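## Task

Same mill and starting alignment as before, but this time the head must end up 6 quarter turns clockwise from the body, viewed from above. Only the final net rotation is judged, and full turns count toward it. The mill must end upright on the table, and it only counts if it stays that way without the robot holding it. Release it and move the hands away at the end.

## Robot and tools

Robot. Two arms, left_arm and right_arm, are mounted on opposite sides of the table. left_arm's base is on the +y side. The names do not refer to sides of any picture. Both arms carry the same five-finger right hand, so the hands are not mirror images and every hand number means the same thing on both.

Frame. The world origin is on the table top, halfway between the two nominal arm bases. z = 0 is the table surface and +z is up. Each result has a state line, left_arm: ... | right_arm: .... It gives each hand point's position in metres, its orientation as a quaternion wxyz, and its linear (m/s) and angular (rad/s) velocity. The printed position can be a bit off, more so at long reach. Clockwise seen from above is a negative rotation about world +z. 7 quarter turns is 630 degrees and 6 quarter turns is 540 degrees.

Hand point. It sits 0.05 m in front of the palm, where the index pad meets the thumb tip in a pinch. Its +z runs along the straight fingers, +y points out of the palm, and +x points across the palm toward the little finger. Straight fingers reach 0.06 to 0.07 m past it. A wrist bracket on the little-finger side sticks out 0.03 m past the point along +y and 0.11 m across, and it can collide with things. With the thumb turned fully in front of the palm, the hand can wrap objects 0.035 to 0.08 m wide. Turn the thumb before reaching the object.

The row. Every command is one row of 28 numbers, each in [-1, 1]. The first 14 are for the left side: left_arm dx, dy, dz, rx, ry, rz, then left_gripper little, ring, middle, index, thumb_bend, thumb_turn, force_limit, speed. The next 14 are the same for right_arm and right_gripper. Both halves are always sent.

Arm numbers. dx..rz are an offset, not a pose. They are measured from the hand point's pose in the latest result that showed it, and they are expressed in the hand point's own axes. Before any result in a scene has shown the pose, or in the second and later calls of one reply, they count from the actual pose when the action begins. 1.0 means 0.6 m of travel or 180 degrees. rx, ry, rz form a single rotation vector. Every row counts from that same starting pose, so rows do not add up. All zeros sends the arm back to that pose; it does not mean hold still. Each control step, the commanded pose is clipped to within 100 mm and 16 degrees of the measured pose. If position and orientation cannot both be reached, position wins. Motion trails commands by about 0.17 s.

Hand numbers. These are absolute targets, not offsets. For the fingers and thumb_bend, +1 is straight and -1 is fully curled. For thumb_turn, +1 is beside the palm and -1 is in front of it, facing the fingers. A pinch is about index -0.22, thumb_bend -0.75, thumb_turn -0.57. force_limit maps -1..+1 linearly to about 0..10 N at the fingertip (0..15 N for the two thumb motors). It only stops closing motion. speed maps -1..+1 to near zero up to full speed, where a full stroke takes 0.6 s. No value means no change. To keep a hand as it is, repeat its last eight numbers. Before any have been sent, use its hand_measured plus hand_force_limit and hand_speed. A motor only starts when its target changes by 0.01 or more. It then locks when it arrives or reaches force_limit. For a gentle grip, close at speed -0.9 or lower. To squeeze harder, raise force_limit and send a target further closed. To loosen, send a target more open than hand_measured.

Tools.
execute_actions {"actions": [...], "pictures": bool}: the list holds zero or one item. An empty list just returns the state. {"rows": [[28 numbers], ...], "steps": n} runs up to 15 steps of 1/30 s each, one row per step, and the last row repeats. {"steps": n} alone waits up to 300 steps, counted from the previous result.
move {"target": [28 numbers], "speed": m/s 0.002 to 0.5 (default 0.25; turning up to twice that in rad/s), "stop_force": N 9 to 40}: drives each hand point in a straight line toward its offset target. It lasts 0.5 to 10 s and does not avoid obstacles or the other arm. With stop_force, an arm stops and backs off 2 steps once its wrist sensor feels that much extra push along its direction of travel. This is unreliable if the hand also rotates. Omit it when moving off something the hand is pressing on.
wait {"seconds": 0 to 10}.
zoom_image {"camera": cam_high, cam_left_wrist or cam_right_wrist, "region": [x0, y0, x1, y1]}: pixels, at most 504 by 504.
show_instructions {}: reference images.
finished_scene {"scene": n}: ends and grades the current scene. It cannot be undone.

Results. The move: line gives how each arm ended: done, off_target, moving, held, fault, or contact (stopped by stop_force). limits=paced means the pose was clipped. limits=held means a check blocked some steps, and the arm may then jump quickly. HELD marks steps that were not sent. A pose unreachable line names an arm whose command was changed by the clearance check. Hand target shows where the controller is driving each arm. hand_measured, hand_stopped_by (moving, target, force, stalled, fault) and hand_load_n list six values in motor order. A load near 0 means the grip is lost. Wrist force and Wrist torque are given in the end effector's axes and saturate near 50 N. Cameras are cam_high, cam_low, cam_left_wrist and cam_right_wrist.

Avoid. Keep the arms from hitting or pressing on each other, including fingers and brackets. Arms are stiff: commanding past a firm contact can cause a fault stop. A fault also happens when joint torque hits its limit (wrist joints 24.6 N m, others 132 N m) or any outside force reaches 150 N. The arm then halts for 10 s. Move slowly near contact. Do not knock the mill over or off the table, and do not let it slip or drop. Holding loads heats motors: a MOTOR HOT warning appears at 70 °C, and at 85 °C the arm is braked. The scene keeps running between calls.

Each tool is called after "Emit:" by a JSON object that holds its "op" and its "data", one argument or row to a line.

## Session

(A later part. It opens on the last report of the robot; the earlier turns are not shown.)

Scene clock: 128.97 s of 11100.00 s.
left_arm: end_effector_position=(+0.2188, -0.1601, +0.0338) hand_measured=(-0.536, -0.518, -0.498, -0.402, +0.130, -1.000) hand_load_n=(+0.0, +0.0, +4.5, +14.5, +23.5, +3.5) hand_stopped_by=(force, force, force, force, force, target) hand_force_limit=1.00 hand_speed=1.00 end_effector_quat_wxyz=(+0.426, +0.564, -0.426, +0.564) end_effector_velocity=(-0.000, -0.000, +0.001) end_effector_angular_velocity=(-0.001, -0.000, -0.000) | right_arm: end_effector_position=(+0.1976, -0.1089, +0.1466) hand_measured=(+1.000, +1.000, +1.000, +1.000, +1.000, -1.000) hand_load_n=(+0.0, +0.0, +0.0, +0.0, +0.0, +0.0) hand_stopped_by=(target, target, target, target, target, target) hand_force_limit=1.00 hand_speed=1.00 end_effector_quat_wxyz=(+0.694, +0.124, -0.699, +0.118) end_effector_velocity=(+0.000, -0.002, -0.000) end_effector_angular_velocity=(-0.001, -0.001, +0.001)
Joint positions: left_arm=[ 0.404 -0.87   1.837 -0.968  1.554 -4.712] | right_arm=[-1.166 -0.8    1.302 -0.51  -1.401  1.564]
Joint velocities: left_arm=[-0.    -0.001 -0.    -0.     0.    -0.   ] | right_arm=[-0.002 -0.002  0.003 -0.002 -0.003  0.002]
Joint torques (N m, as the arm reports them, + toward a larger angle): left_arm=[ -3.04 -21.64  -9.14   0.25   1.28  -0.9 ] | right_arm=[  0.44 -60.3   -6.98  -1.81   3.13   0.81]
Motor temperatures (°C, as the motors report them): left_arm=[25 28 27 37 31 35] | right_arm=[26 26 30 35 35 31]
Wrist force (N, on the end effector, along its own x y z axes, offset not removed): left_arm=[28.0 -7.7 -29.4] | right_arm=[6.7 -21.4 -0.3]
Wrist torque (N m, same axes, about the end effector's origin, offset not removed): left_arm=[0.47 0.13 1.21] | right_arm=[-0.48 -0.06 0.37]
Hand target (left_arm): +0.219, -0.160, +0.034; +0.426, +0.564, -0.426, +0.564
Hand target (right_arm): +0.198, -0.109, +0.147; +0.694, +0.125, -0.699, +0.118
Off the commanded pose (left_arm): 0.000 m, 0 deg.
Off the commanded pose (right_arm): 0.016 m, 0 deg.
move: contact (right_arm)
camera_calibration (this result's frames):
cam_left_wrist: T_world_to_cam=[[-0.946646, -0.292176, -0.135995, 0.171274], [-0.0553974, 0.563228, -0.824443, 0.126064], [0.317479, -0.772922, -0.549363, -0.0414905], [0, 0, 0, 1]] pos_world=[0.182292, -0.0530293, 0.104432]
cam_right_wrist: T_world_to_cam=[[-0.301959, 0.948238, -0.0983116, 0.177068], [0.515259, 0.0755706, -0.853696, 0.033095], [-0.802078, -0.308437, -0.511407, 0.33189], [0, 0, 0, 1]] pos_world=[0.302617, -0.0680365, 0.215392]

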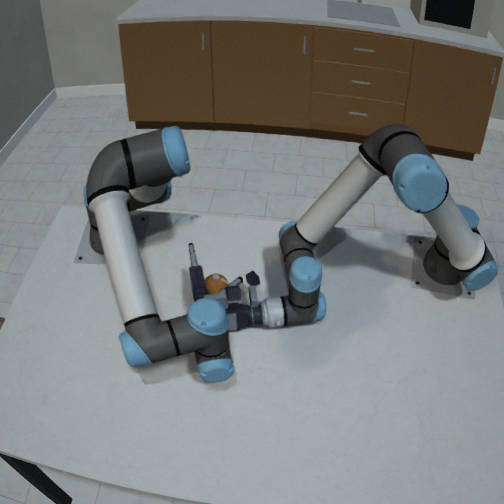

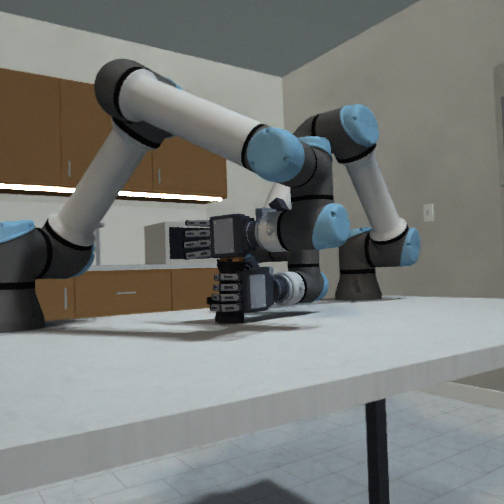

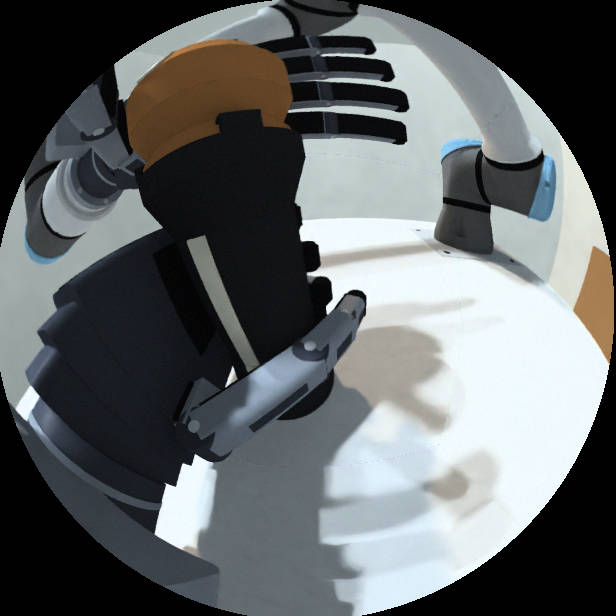

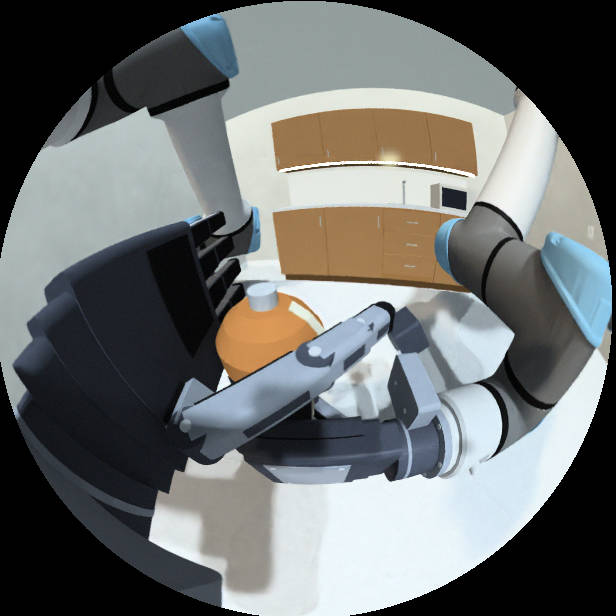

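Emit:
{"op": "move", "data": {
  "target": [0,0,0,0,0,0,-0.97,-0.97,-0.97,-0.97,-0.97,-1,1,1,0,-0.0068,0,0,0,0,1,1,1,1,1,-1,1,1],
  "speed": 0.02
}}

Emit:
{"op": "move", "data": {
  "target": [0,0,0,0,0,0,-1,-1,-1,-1,-1,-1,1,1,0,0,0,0,0,0,-1,-0.97,-0.97,-0.97,-0.97,-1,1,1],
  "speed": 0.02
}}

Emit:
{"op": "move", "data": {
  "target": [0,0,0,0,0,0,-1,-1,-1,-1,-1,-1,1,1,0,0.0185,-0.021,-0.1667,0,0,-1,-1,-1,-1,-1,-1,1,1],
  "speed": 0.15
}}

Emit:
{"op": "move", "data": {
  "target": [0,0,0,0,0,0,-1,-1,-1,-1,-1,-1,1,1,0,0.0185,-0.021,-0.1667,0,0,-1,-0.97,-0.97,-0.97,-0.97,-1,1,1],
  "speed": 0.15
}}

Emit:
{"op": "move", "data": {
  "target": [0,0,0,0,0,0,-1,-1,-1,-1,-1,-1,1,1,0,0.0185,-0.021,-0.1667,0,0,-1,-1,-1,-1,-1,-1,1,1],
  "speed": 0.15
}}

Emit:
{"op": "move", "data": {
  "target": [0,0,0,0,0,0,-1,-1,-1,-1,-1,-1,1,1,0,-0.005,0,0,0,0,1,1,1,1,1,-1,1,1],
  "speed": 0.02
}}

Scene clock: 140.00 s of 11100.00 s.
left_arm: end_effector_position=(+0.2188, -0.1601, +0.0339) hand_measured=(-0.598, -0.554, -0.516, -0.402, +0.130, -1.000) hand_load_n=(+16.0, +13.5, +11.5, +12.0, +24.0, +3.0) hand_stopped_by=(force, force, force, force, force, target) hand_force_limit=1.00 hand_speed=1.00 end_effector_quat_wxyz=(+0.426, +0.564, -0.426, +0.564) end_effector_velocity=(-0.000, -0.000, +0.001) end_effector_angular_velocity=(-0.002, +0.000, -0.000) | right_arm: end_effector_position=(+0.1989, -0.1127, +0.1466) hand_measured=(+1.000, +1.000, +1.000, +1.000, +1.000, -1.000) hand_load_n=(+0.0, +0.0, +0.0, +0.0, +0.0, +0.0) hand_stopped_by=(target, target, target, target, target, target) hand_force_limit=1.00 hand_speed=1.00 end_effector_quat_wxyz=(+0.694, +0.124, -0.699, +0.118) end_effector_velocity=(+0.001, -0.001, +0.000) end_effector_angular_velocity=(-0.000, -0.001, -0.001)
Joint positions: left_arm=[ 0.404 -0.87   1.837 -0.968  1.554 -4.712] | right_arm=[-1.172 -0.803  1.307 -0.513 -1.407  1.564]
Joint velocities: left_arm=[-0.    -0.001  0.    -0.001  0.    -0.001] | right_arm=[-0.002 -0.002  0.001 -0.    -0.001  0.001]
Joint torques (N m, as the arm reports them, + toward a larger angle): left_arm=[ -4.17 -22.56   6.12   0.44   1.38  -1.05] | right_arm=[ -8.08 -63.06  -5.42   0.2   -2.02  -1.71]
Motor temperatures (°C, as the motors report them): left_arm=[25 28 27 37 31 35] | right_arm=[26 26 30 35 35 31]
Wrist force (N, on the end effector, along its own x y z axes, offset not removed): left_arm=[25.0 -4.0 -1.7] | right_arm=[-1.7 2.1 -1.4]
Wrist torque (N m, same axes, about the end effector's origin, offset not removed): left_arm=[0.11 -1.78 0.91] | right_arm=[0.28 0.32 -0.03]
Hand target (left_arm): +0.219, -0.160, +0.034; +0.426, +0.564, -0.426, +0.564
Hand target (right_arm): +0.199, -0.113, +0.147; +0.694, +0.124, -0.699, +0.118
Off the commanded pose (left_arm): 0.000 m, 0 deg.
Off the commanded pose (right_arm): 0.000 m, 0 deg.
After step 90, 7.33 s passed at rest.
move: done
camera_calibration (this result's frames):
cam_left_wrist: T_world_to_cam=[[-0.946644, -0.292184, -0.135993, 0.171275], [-0.0553856, 0.563183, -0.824474, 0.126091], [0.317487, -0.772951, -0.549316, -0.041505], [0, 0, 0, 1]] pos_world=[0.182297, -0.05305, 0.104452]
cam_right_wrist: T_world_to_cam=[[-0.301966, 0.948236, -0.0983149, 0.181032], [0.515259, 0.0755715, -0.853696, 0.0326541], [-0.802075, -0.308445, -0.511406, 0.331795], [0, 0, 0, 1]] pos_world=[0.303965, -0.0717883, 0.215357]

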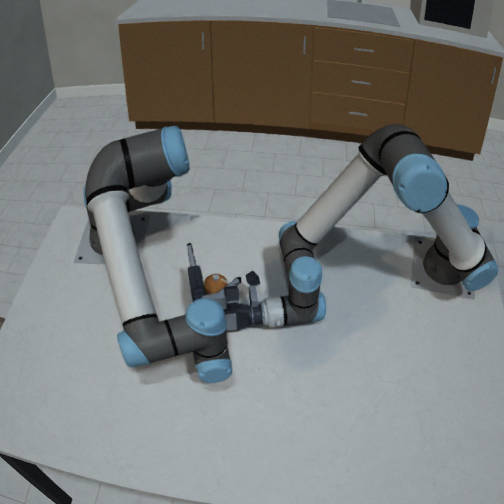

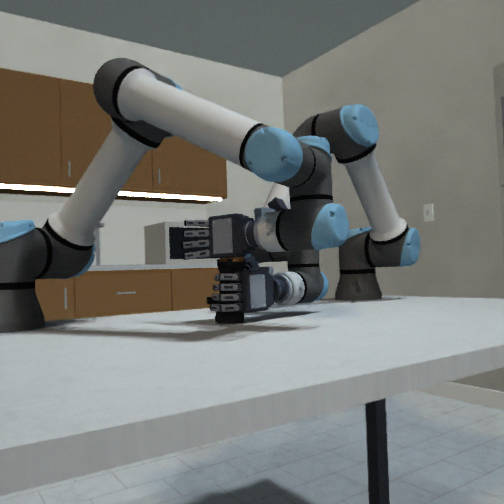

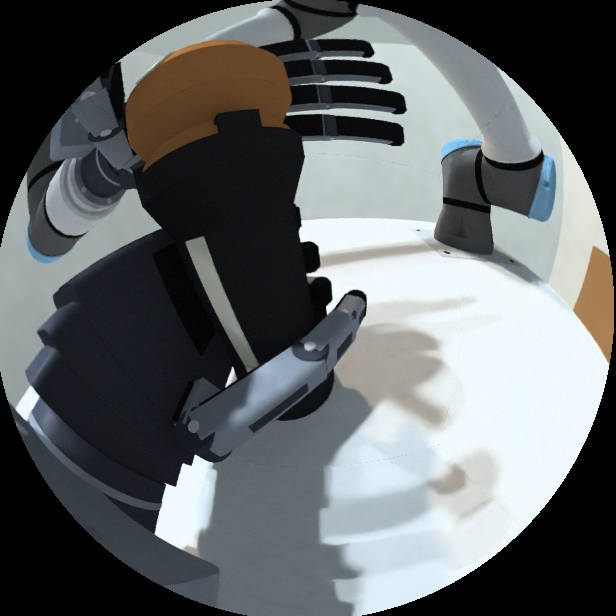

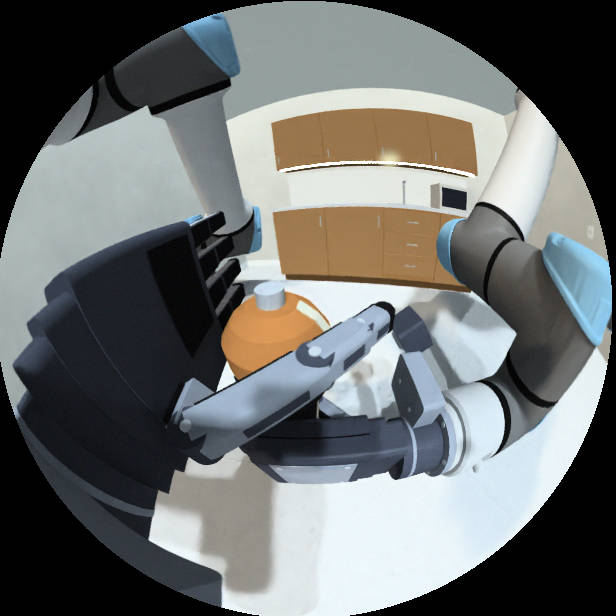

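Scene clock: 140.90 s of 11100.00 s.
left_arm: end_effector_position=(+0.2187, -0.1601, +0.0337) hand_measured=(-0.584, -0.552, -0.516, -0.402, +0.130, -1.000) hand_load_n=(+21.5, +22.0, +15.0, +11.0, +23.5, -2.0) hand_stopped_by=(force, force, force, force, force, target) hand_force_limit=1.00 hand_speed=1.00 end_effector_quat_wxyz=(+0.426, +0.564, -0.426, +0.564) end_effector_velocity=(+0.000, +0.000, +0.001) end_effector_angular_velocity=(-0.001, +0.000, -0.000) | right_arm: end_effector_position=(+0.1989, -0.1127, +0.1466) hand_measured=(-1.000, -0.968, -0.316, -0.236, +0.474, -1.000) hand_load_n=(+0.0, +5.5, +6.0, +9.5, +18.0, +0.5) hand_stopped_by=(target, target, force, force, force, target) hand_force_limit=1.00 hand_speed=1.00 end_effector_quat_wxyz=(+0.694, +0.124, -0.699, +0.118) end_effector_velocity=(+0.000, -0.000, +0.000) end_effector_angular_velocity=(+0.000, -0.000, -0.000)
Joint positions: left_arm=[ 0.404 -0.869  1.837 -0.968  1.554 -4.712] | right_arm=[-1.172 -0.803  1.308 -0.513 -1.407  1.564]
Joint velocities: left_arm=[ 0.    -0.001  0.    -0.     0.    -0.   ] | right_arm=[-0. -0. -0.  0. -0.  0.]
Joint torques (N m, as the arm reports them, + toward a larger angle): left_arm=[ 20.88 -41.51   0.37  -0.27  -1.7   -1.03] | right_arm=[  1.07 -50.24 -18.05  -1.3   -8.1    1.92]
Motor temperatures (°C, as the motors report them): left_arm=[25 28 27 37 31 35] | right_arm=[26 26 30 35 35 31]
Wrist force (N, on the end effector, along its own x y z axes, offset not removed): left_arm=[-8.8 14.7 33.3] | right_arm=[17.0 29.2 -13.1]
Wrist torque (N m, same axes, about the end effector's origin, offset not removed): left_arm=[0.27 -2.95 1.19] | right_arm=[1.28 -0.16 0.58]
Hand target (left_arm): +0.219, -0.160, +0.034; +0.426, +0.564, -0.426, +0.564
Hand target (right_arm): +0.199, -0.113, +0.147; +0.694, +0.124, -0.699, +0.118
Off the commanded pose (left_arm): 0.000 m, 0 deg.
Off the commanded pose (right_arm): 0.000 m, 0 deg.
move: done
camera_calibration (this result's frames):
cam_left_wrist: T_world_to_cam=[[-0.946667, -0.292106, -0.136001, 0.171215], [-0.0553951, 0.56334, -0.824366, 0.126004], [0.317417, -0.772866, -0.549477, -0.041517], [0, 0, 0, 1]] pos_world=[0.182242, -0.0530572, 0.104346]
cam_right_wrist: T_world_to_cam=[[-0.301969, 0.948236, -0.098306, 0.181038], [0.515154, 0.0755407, -0.853762, 0.032725], [-0.802142, -0.308452, -0.511298, 0.331782], [0, 0, 0, 1]] pos_world=[0.303946, -0.0717996, 0.215376]

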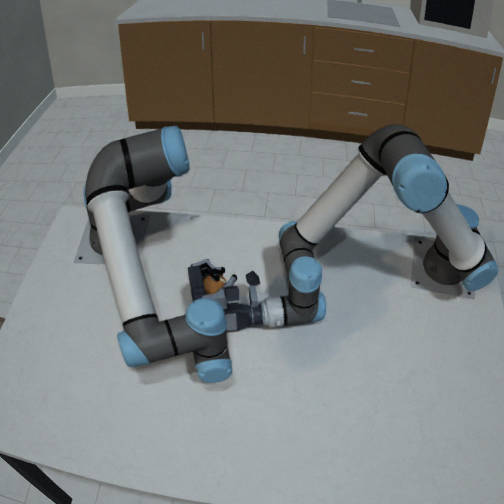

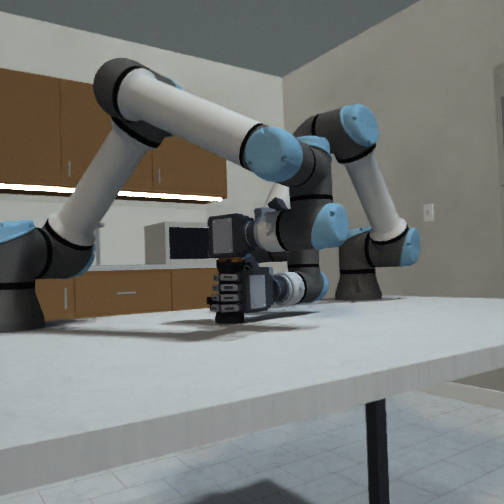

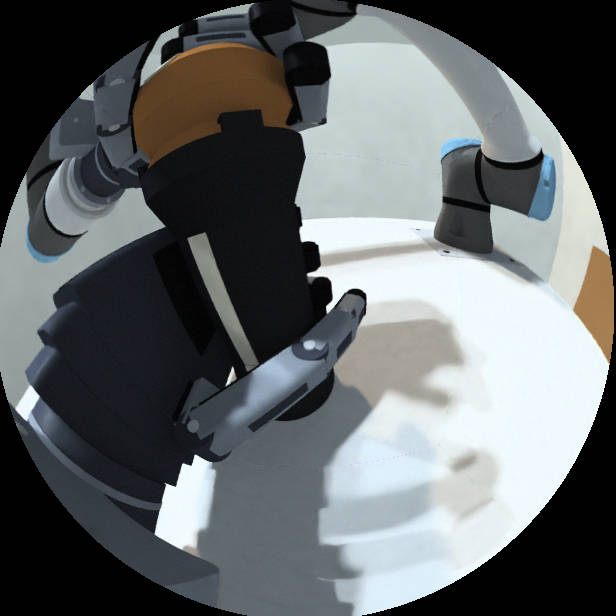

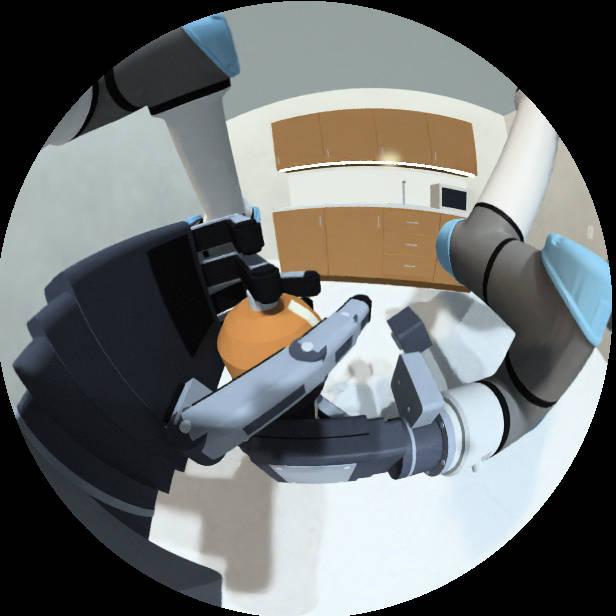

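Scene clock: 143.07 s of 11100.00 s.
left_arm: end_effector_position=(+0.2187, -0.1601, +0.0337) hand_measured=(-0.576, -0.546, -0.516, -0.402, +0.130, -1.000) hand_load_n=(+21.0, +21.5, +15.0, +9.0, +22.0, -6.0) hand_stopped_by=(force, force, force, force, force, target) hand_force_limit=1.00 hand_speed=1.00 end_effector_quat_wxyz=(+0.426, +0.564, -0.426, +0.564) end_effector_velocity=(+0.000, +0.000, +0.000) end_effector_angular_velocity=(+0.000, +0.001, +0.000) | right_arm: end_effector_position=(+0.2072, -0.0980, +0.1468) hand_measured=(-1.000, -0.998, -0.348, -0.254, +0.474, -1.000) hand_load_n=(+0.0, +3.0, +12.0, +13.0, +18.5, +0.0) hand_stopped_by=(target, target, force, force, force, target) hand_force_limit=1.00 hand_speed=1.00 end_effector_quat_wxyz=(-0.703, +0.059, +0.706, +0.067) end_effector_velocity=(-0.000, +0.000, -0.000) end_effector_angular_velocity=(-0.000, -0.001, -0.008)
Joint positions: left_arm=[ 0.404 -0.869  1.837 -0.968  1.554 -4.712] | right_arm=[-1.342 -0.963  1.603 -0.643 -1.054  1.561]
Joint velocities: left_arm=[ 0.    -0.001  0.     0.     0.    -0.   ] | right_arm=[-0.002 -0.004  0.006 -0.003  0.005  0.   ]
Joint torques (N m, as the arm reports them, + toward a larger angle): left_arm=[ -7.45 -39.44  -4.4   -7.27   1.18  -1.09] | right_arm=[-17.09 -48.89  -2.07  -1.93  -1.41   1.23]
Motor temperatures (°C, as the motors report them): left_arm=[25 28 27 37 31 35] | right_arm=[26 26 30 35 35 31]
Wrist force (N, on the end effector, along its own x y z axes, offset not removed): left_arm=[-17.9 1.4 27.4] | right_arm=[12.4 24.4 8.9]
Wrist torque (N m, same axes, about the end effector's origin, offset not removed): left_arm=[-0.88 -2.70 -0.28] | right_arm=[1.31 -0.39 0.64]
Hand target (left_arm): +0.219, -0.160, +0.034; +0.426, +0.564, -0.426, +0.564
Hand target (right_arm): +0.207, -0.098, +0.147; +0.703, -0.060, -0.706, -0.067
Off the commanded pose (left_arm): 0.000 m, 0 deg.
Off the commanded pose (right_arm): 0.000 m, 0 deg.
move: done
camera_calibration (this result's frames):
cam_left_wrist: T_world_to_cam=[[-0.946686, -0.292041, -0.136003, 0.17121], [-0.0553774, 0.5634, -0.824326, 0.125983], [0.317362, -0.772847, -0.549535, -0.041497], [0, 0, 0, 1]] pos_world=[0.182228, -0.0530493, 0.104332]
cam_right_wrist: T_world_to_cam=[[0.211614, 0.972665, -0.0956207, 0.065273], [0.479846, -0.188629, -0.856835, 0.00938604], [-0.85145, 0.135435, -0.506646, 0.396094], [0, 0, 0, 1]] pos_world=[0.318937, -0.115363, 0.214963]

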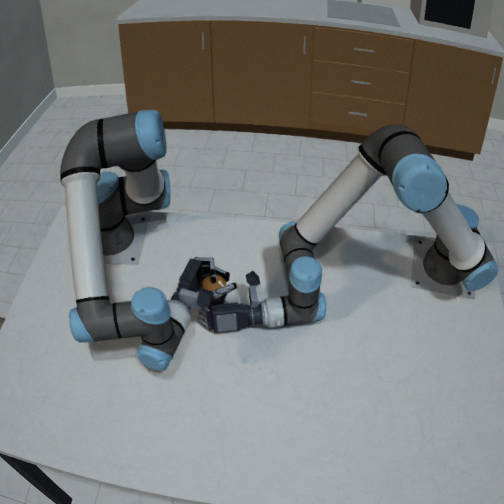

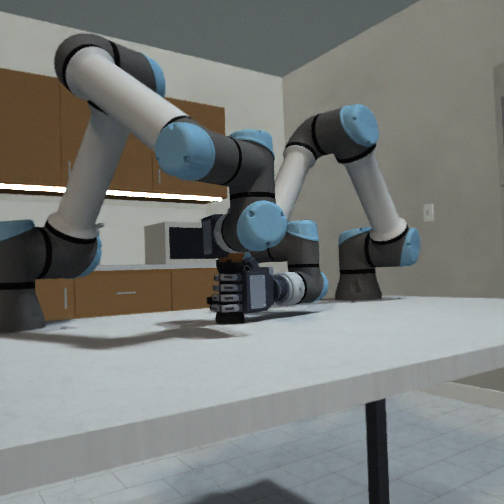

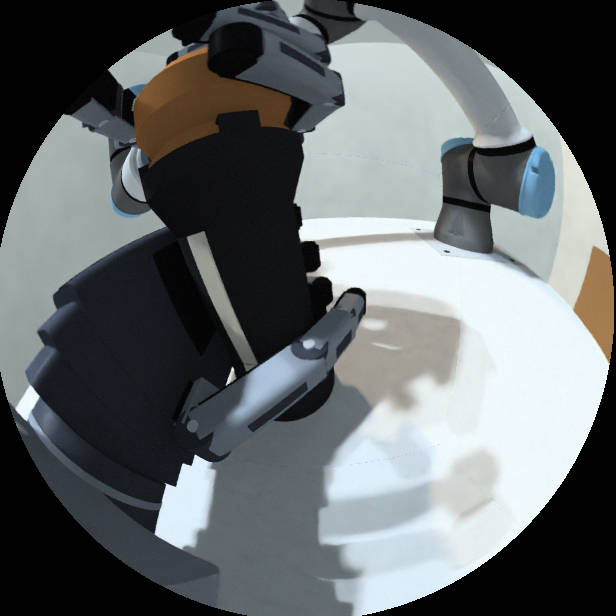

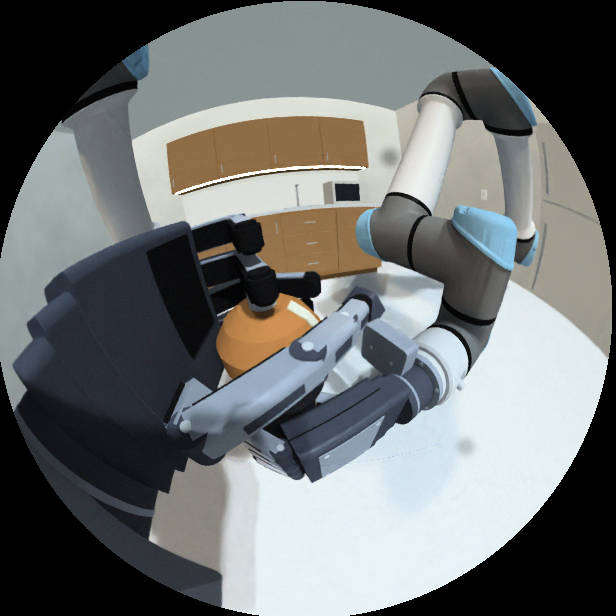

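Scene clock: 145.23 s of 11100.00 s.
left_arm: end_effector_position=(+0.2187, -0.1601, +0.0337) hand_measured=(-0.566, -0.540, -0.516, -0.402, +0.130, -1.000) hand_load_n=(+20.0, +21.0, +16.5, +9.0, +21.5, -8.0) hand_stopped_by=(force, force, force, force, force, target) hand_force_limit=1.00 hand_speed=1.00 end_effector_quat_wxyz=(+0.426, +0.564, -0.426, +0.564) end_effector_velocity=(-0.000, +0.000, -0.000) end_effector_angular_velocity=(+0.000, +0.001, -0.000) | right_arm: end_effector_position=(+0.2217, -0.0895, +0.1470) hand_measured=(-1.000, -0.970, -0.348, -0.254, +0.474, -1.000) hand_load_n=(+0.0, +1.5, +14.0, +16.0, +16.0, -2.0) hand_stopped_by=(target, target, force, force, force, target) hand_force_limit=1.00 hand_speed=1.00 end_effector_quat_wxyz=(-0.664, +0.239, +0.664, +0.247) end_effector_velocity=(+0.001, +0.000, +0.000) end_effector_angular_velocity=(+0.000, -0.005, -0.009)
Joint positions: left_arm=[ 0.404 -0.869  1.837 -0.968  1.554 -4.712] | right_arm=[-1.49  -1.162  1.945 -0.777 -0.678  1.555]
Joint velocities: left_arm=[-0.     0.     0.001 -0.    -0.    -0.001] | right_arm=[-0.002 -0.004  0.004 -0.005  0.006  0.001]
Joint torques (N m, as the arm reports them, + toward a larger angle): left_arm=[ -3.44 -42.45  -2.78  -7.64   1.14  -0.76] | right_arm=[-17.25 -40.27  -0.68  -1.41   0.28   2.51]
Motor temperatures (°C, as the motors report them): left_arm=[25 28 27 37 31 35] | right_arm=[26 26 30 35 35 31]
Wrist force (N, on the end effector, along its own x y z axes, offset not removed): left_arm=[-21.6 1.4 31.4] | right_arm=[11.0 19.2 22.0]
Wrist torque (N m, same axes, about the end effector's origin, offset not removed): left_arm=[-1.27 -2.34 -0.77] | right_arm=[1.05 -0.62 0.30]
Hand target (left_arm): +0.219, -0.160, +0.034; +0.426, +0.564, -0.426, +0.564
Hand target (right_arm): +0.222, -0.089, +0.147; +0.664, -0.239, -0.664, -0.247
Off the commanded pose (left_arm): 0.000 m, 0 deg.
Off the commanded pose (right_arm): 0.000 m, 0 deg.
move: done
camera_calibration (this result's frames):
cam_left_wrist: T_world_to_cam=[[-0.94669, -0.29203, -0.136003, 0.171204], [-0.0553736, 0.563409, -0.824321, 0.125978], [0.317352, -0.772845, -0.549544, -0.0414972], [0, 0, 0, 1]] pos_world=[0.182222, -0.0530513, 0.104326]
cam_right_wrist: T_world_to_cam=[[0.668728, 0.737273, -0.0960818, -0.0684407], [0.317266, -0.399835, -0.859927, 0.0217766], [-0.672418, 0.544573, -0.501293, 0.403496], [0, 0, 0, 1]] pos_world=[0.310177, -0.160566, 0.21442]

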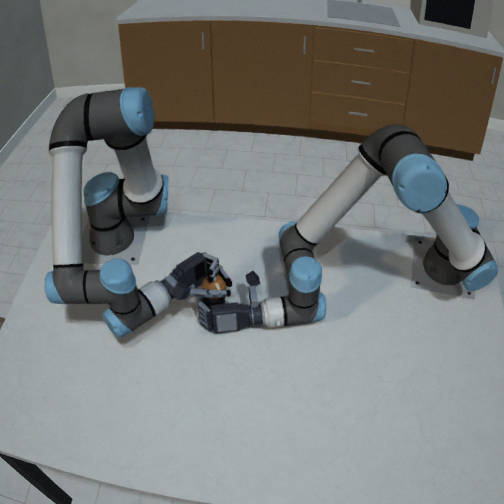

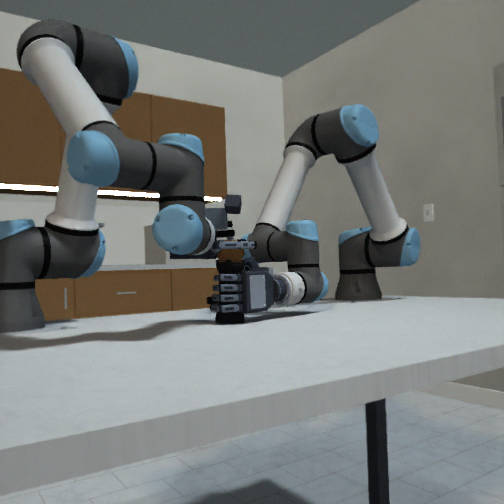

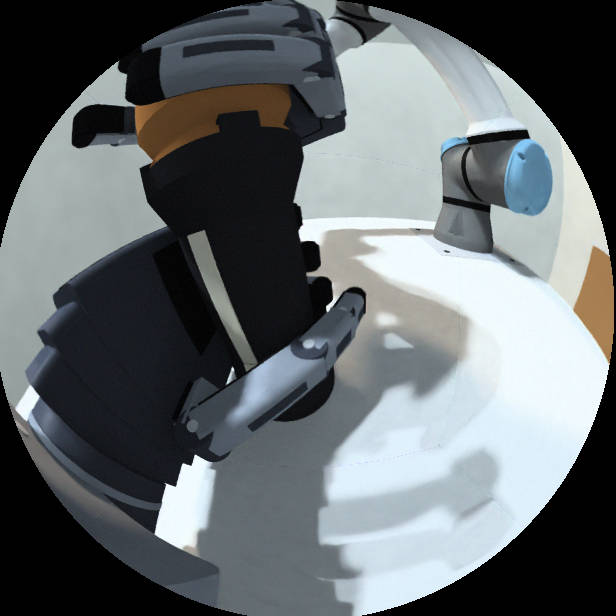

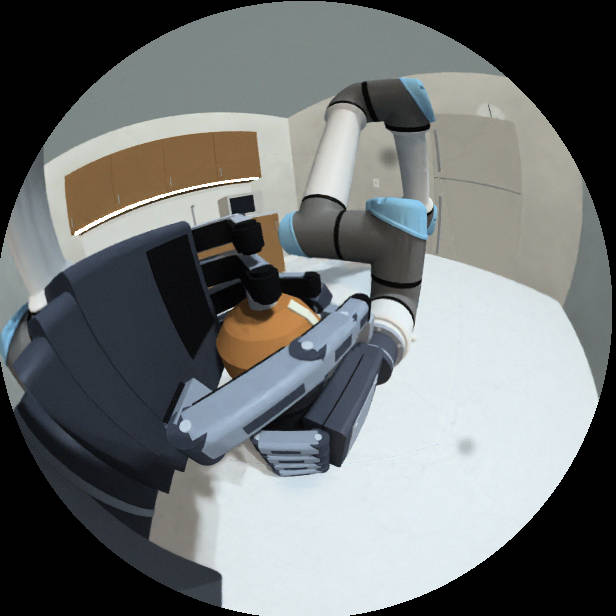

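Scene clock: 147.40 s of 11100.00 s.
left_arm: end_effector_position=(+0.2187, -0.1601, +0.0337) hand_measured=(-0.554, -0.532, -0.516, -0.402, +0.130, -1.000) hand_load_n=(+19.5, +20.5, +18.5, +8.5, +21.0, -10.0) hand_stopped_by=(force, force, force, force, force, target) hand_force_limit=1.00 hand_speed=1.00 end_effector_quat_wxyz=(+0.426, +0.564, -0.426, +0.564) end_effector_velocity=(-0.000, +0.000, -0.000) end_effector_angular_velocity=(+0.001, -0.002, -0.000) | right_arm: end_effector_position=(+0.2386, -0.0893, +0.1470) hand_measured=(-1.000, -0.998, -0.348, -0.254, +0.474, -1.000) hand_load_n=(+0.0, +2.5, +14.5, +17.0, +14.0, -4.0) hand_stopped_by=(target, target, force, force, force, target) hand_force_limit=1.00 hand_speed=1.00 end_effector_quat_wxyz=(-0.579, +0.403, +0.577, +0.411) end_effector_velocity=(-0.001, +0.000, +0.000) end_effector_angular_velocity=(-0.000, -0.000, -0.005)
Joint positions: left_arm=[ 0.404 -0.869  1.837 -0.968  1.554 -4.712] | right_arm=[-1.572 -1.383  2.274 -0.854 -0.238  1.527]
Joint velocities: left_arm=[ 0.    -0.     0.001 -0.001  0.001  0.002] | right_arm=[ 0.001 -0.004  0.004 -0.001  0.006  0.   ]
Joint torques (N m, as the arm reports them, + toward a larger angle): left_arm=[  2.91 -44.48  -3.81  -7.55  -0.63  -1.22] | right_arm=[ -2.4  -29.8    1.64  -1.     2.47  -0.86]
Motor temperatures (°C, as the motors report them): left_arm=[25 28 27 37 31 35] | right_arm=[26 26 30 35 35 31]
Wrist force (N, on the end effector, along its own x y z axes, offset not removed): left_arm=[-23.0 5.4 30.4] | right_arm=[12.5 9.8 27.7]
Wrist torque (N m, same axes, about the end effector's origin, offset not removed): left_arm=[-0.88 -2.92 -0.10] | right_arm=[0.65 -0.65 0.24]
Hand target (left_arm): +0.219, -0.160, +0.034; +0.426, +0.564, -0.426, +0.564
Hand target (right_arm): +0.239, -0.089, +0.147; +0.579, -0.403, -0.577, -0.411
Off the commanded pose (left_arm): 0.000 m, 0 deg.
Off the commanded pose (right_arm): 0.000 m, 0 deg.
move: done
camera_calibration (this result's frames):
cam_left_wrist: T_world_to_cam=[[-0.946701, -0.291992, -0.136004, 0.171192], [-0.0553538, 0.563419, -0.824315, 0.12597], [0.317321, -0.772852, -0.549552, -0.0414927], [0, 0, 0, 1]] pos_world=[0.182207, -0.0530549, 0.104319]
cam_right_wrist: T_world_to_cam=[[0.947158, 0.304917, -0.0995883, -0.184376], [0.0708239, -0.5016, -0.862196, 0.066593], [-0.312851, 0.809582, -0.49669, 0.352013], [0, 0, 0, 1]] pos_world=[0.280045, -0.195361, 0.213896]

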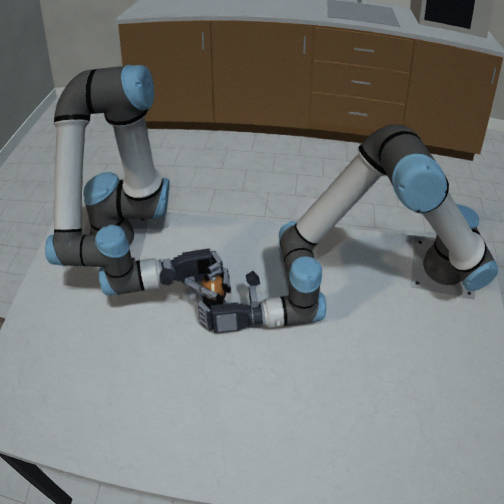

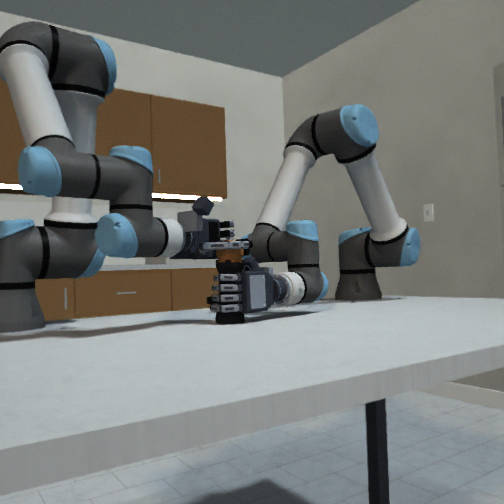

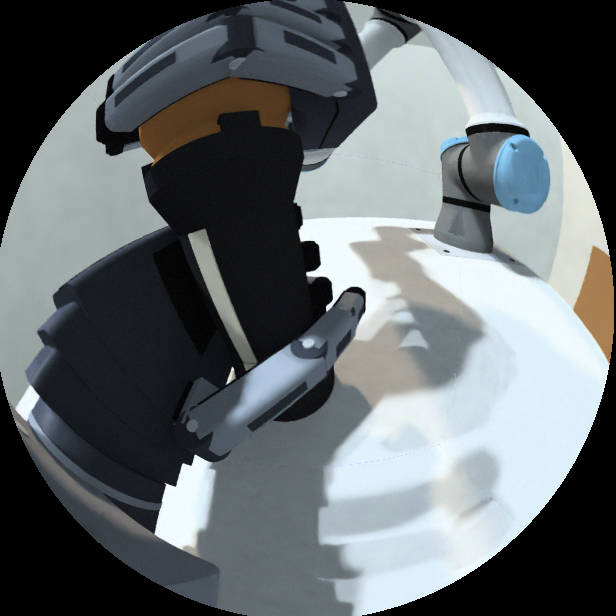

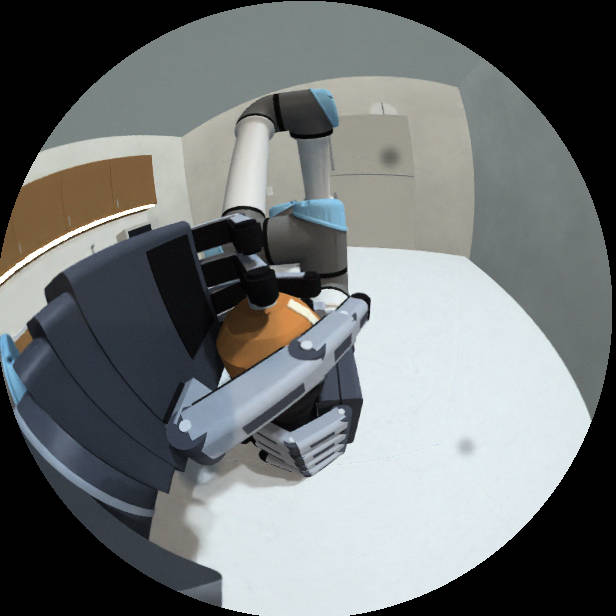

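Scene clock: 148.30 s of 11100.00 s.
left_arm: end_effector_position=(+0.2187, -0.1601, +0.0337) hand_measured=(-0.556, -0.534, -0.516, -0.402, +0.130, -1.000) hand_load_n=(+4.0, +9.5, +14.0, +12.0, +23.0, -1.0) hand_stopped_by=(force, force, force, force, force, target) hand_force_limit=1.00 hand_speed=1.00 end_effector_quat_wxyz=(+0.426, +0.564, -0.426, +0.564) end_effector_velocity=(-0.001, -0.001, +0.000) end_effector_angular_velocity=(-0.001, +0.002, -0.001) | right_arm: end_effector_position=(+0.2358, -0.0903, +0.1470) hand_measured=(+1.000, +1.000, +1.000, +1.000, +1.000, -1.000) hand_load_n=(+0.0, +0.0, +0.0, +0.0, +0.0, +0.0) hand_stopped_by=(target, target, target, target, target, target) hand_force_limit=1.00 hand_speed=1.00 end_effector_quat_wxyz=(-0.579, +0.403, +0.577, +0.411) end_effector_velocity=(+0.000, -0.000, +0.000) end_effector_angular_velocity=(+0.000, -0.003, +0.002)
Joint positions: left_arm=[ 0.404 -0.869  1.837 -0.968  1.554 -4.712] | right_arm=[-1.574 -1.389  2.283 -0.857 -0.24   1.527]
Joint velocities: left_arm=[-0.001  0.    -0.001  0.     0.    -0.002] | right_arm=[-0.001 -0.    -0.001 -0.002 -0.003  0.001]
Joint torques (N m, as the arm reports them, + toward a larger angle): left_arm=[  2.37 -39.08  -4.65   2.7   -0.36  -1.14] | right_arm=[ -7.78 -33.74  -1.58  -0.69  -2.06   1.66]
Motor temperatures (°C, as the motors report them): left_arm=[25 28 27 37 31 35] | right_arm=[26 26 30 35 35 31]
Wrist force (N, on the end effector, along its own x y z axes, offset not removed): left_arm=[6.4 0.8 4.1] | right_arm=[-0.9 2.9 -0.6]
Wrist torque (N m, same axes, about the end effector's origin, offset not removed): left_arm=[0.29 -0.45 0.43] | right_arm=[0.32 0.16 0.06]
Hand target (left_arm): +0.219, -0.160, +0.034; +0.426, +0.564, -0.426, +0.564
Hand target (right_arm): +0.236, -0.090, +0.147; +0.579, -0.403, -0.577, -0.411
Off the commanded pose (left_arm): 0.000 m, 0 deg.
Off the commanded pose (right_arm): 0.000 m, 0 deg.
move: done
camera_calibration (this result's frames):
cam_left_wrist: T_world_to_cam=[[-0.946699, -0.292, -0.136003, 0.171194], [-0.0553484, 0.56339, -0.824335, 0.125986], [0.317328, -0.77287, -0.549523, -0.0414884], [0, 0, 0, 1]] pos_world=[0.182208, -0.0530555, 0.104338]
cam_right_wrist: T_world_to_cam=[[0.947158, 0.304917, -0.0995881, -0.181403], [0.0708237, -0.501598, -0.862197, 0.0662626], [-0.312851, 0.809583, -0.496688, 0.351943], [0, 0, 0, 1]] pos_world=[0.27723, -0.196377, 0.213872]

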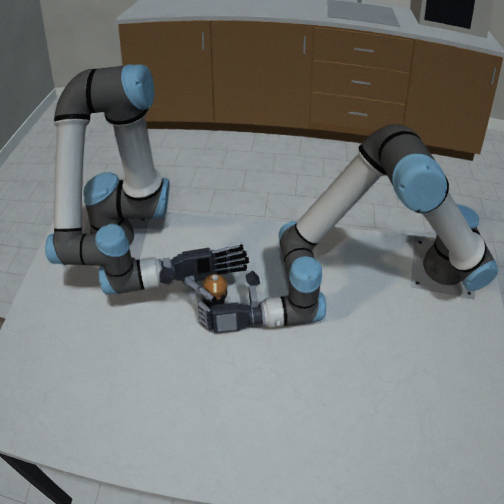

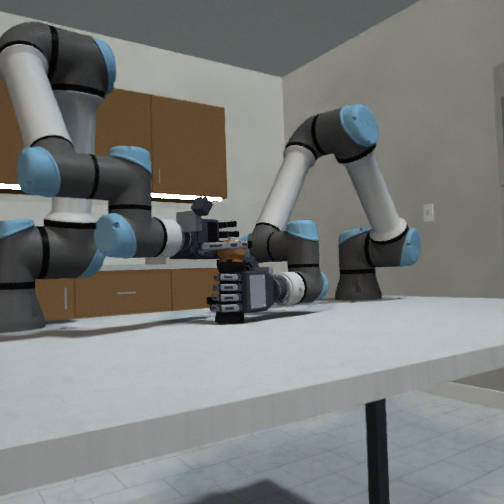

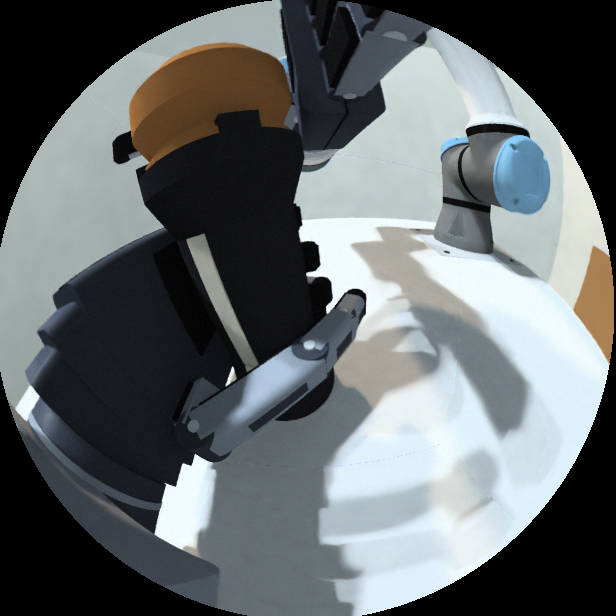

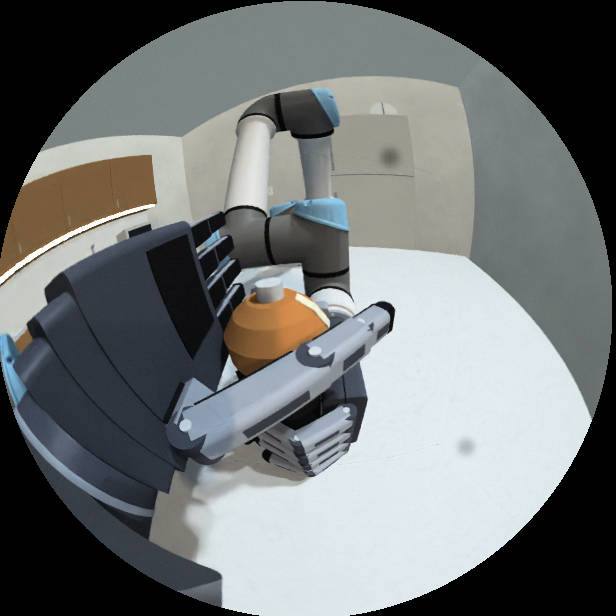

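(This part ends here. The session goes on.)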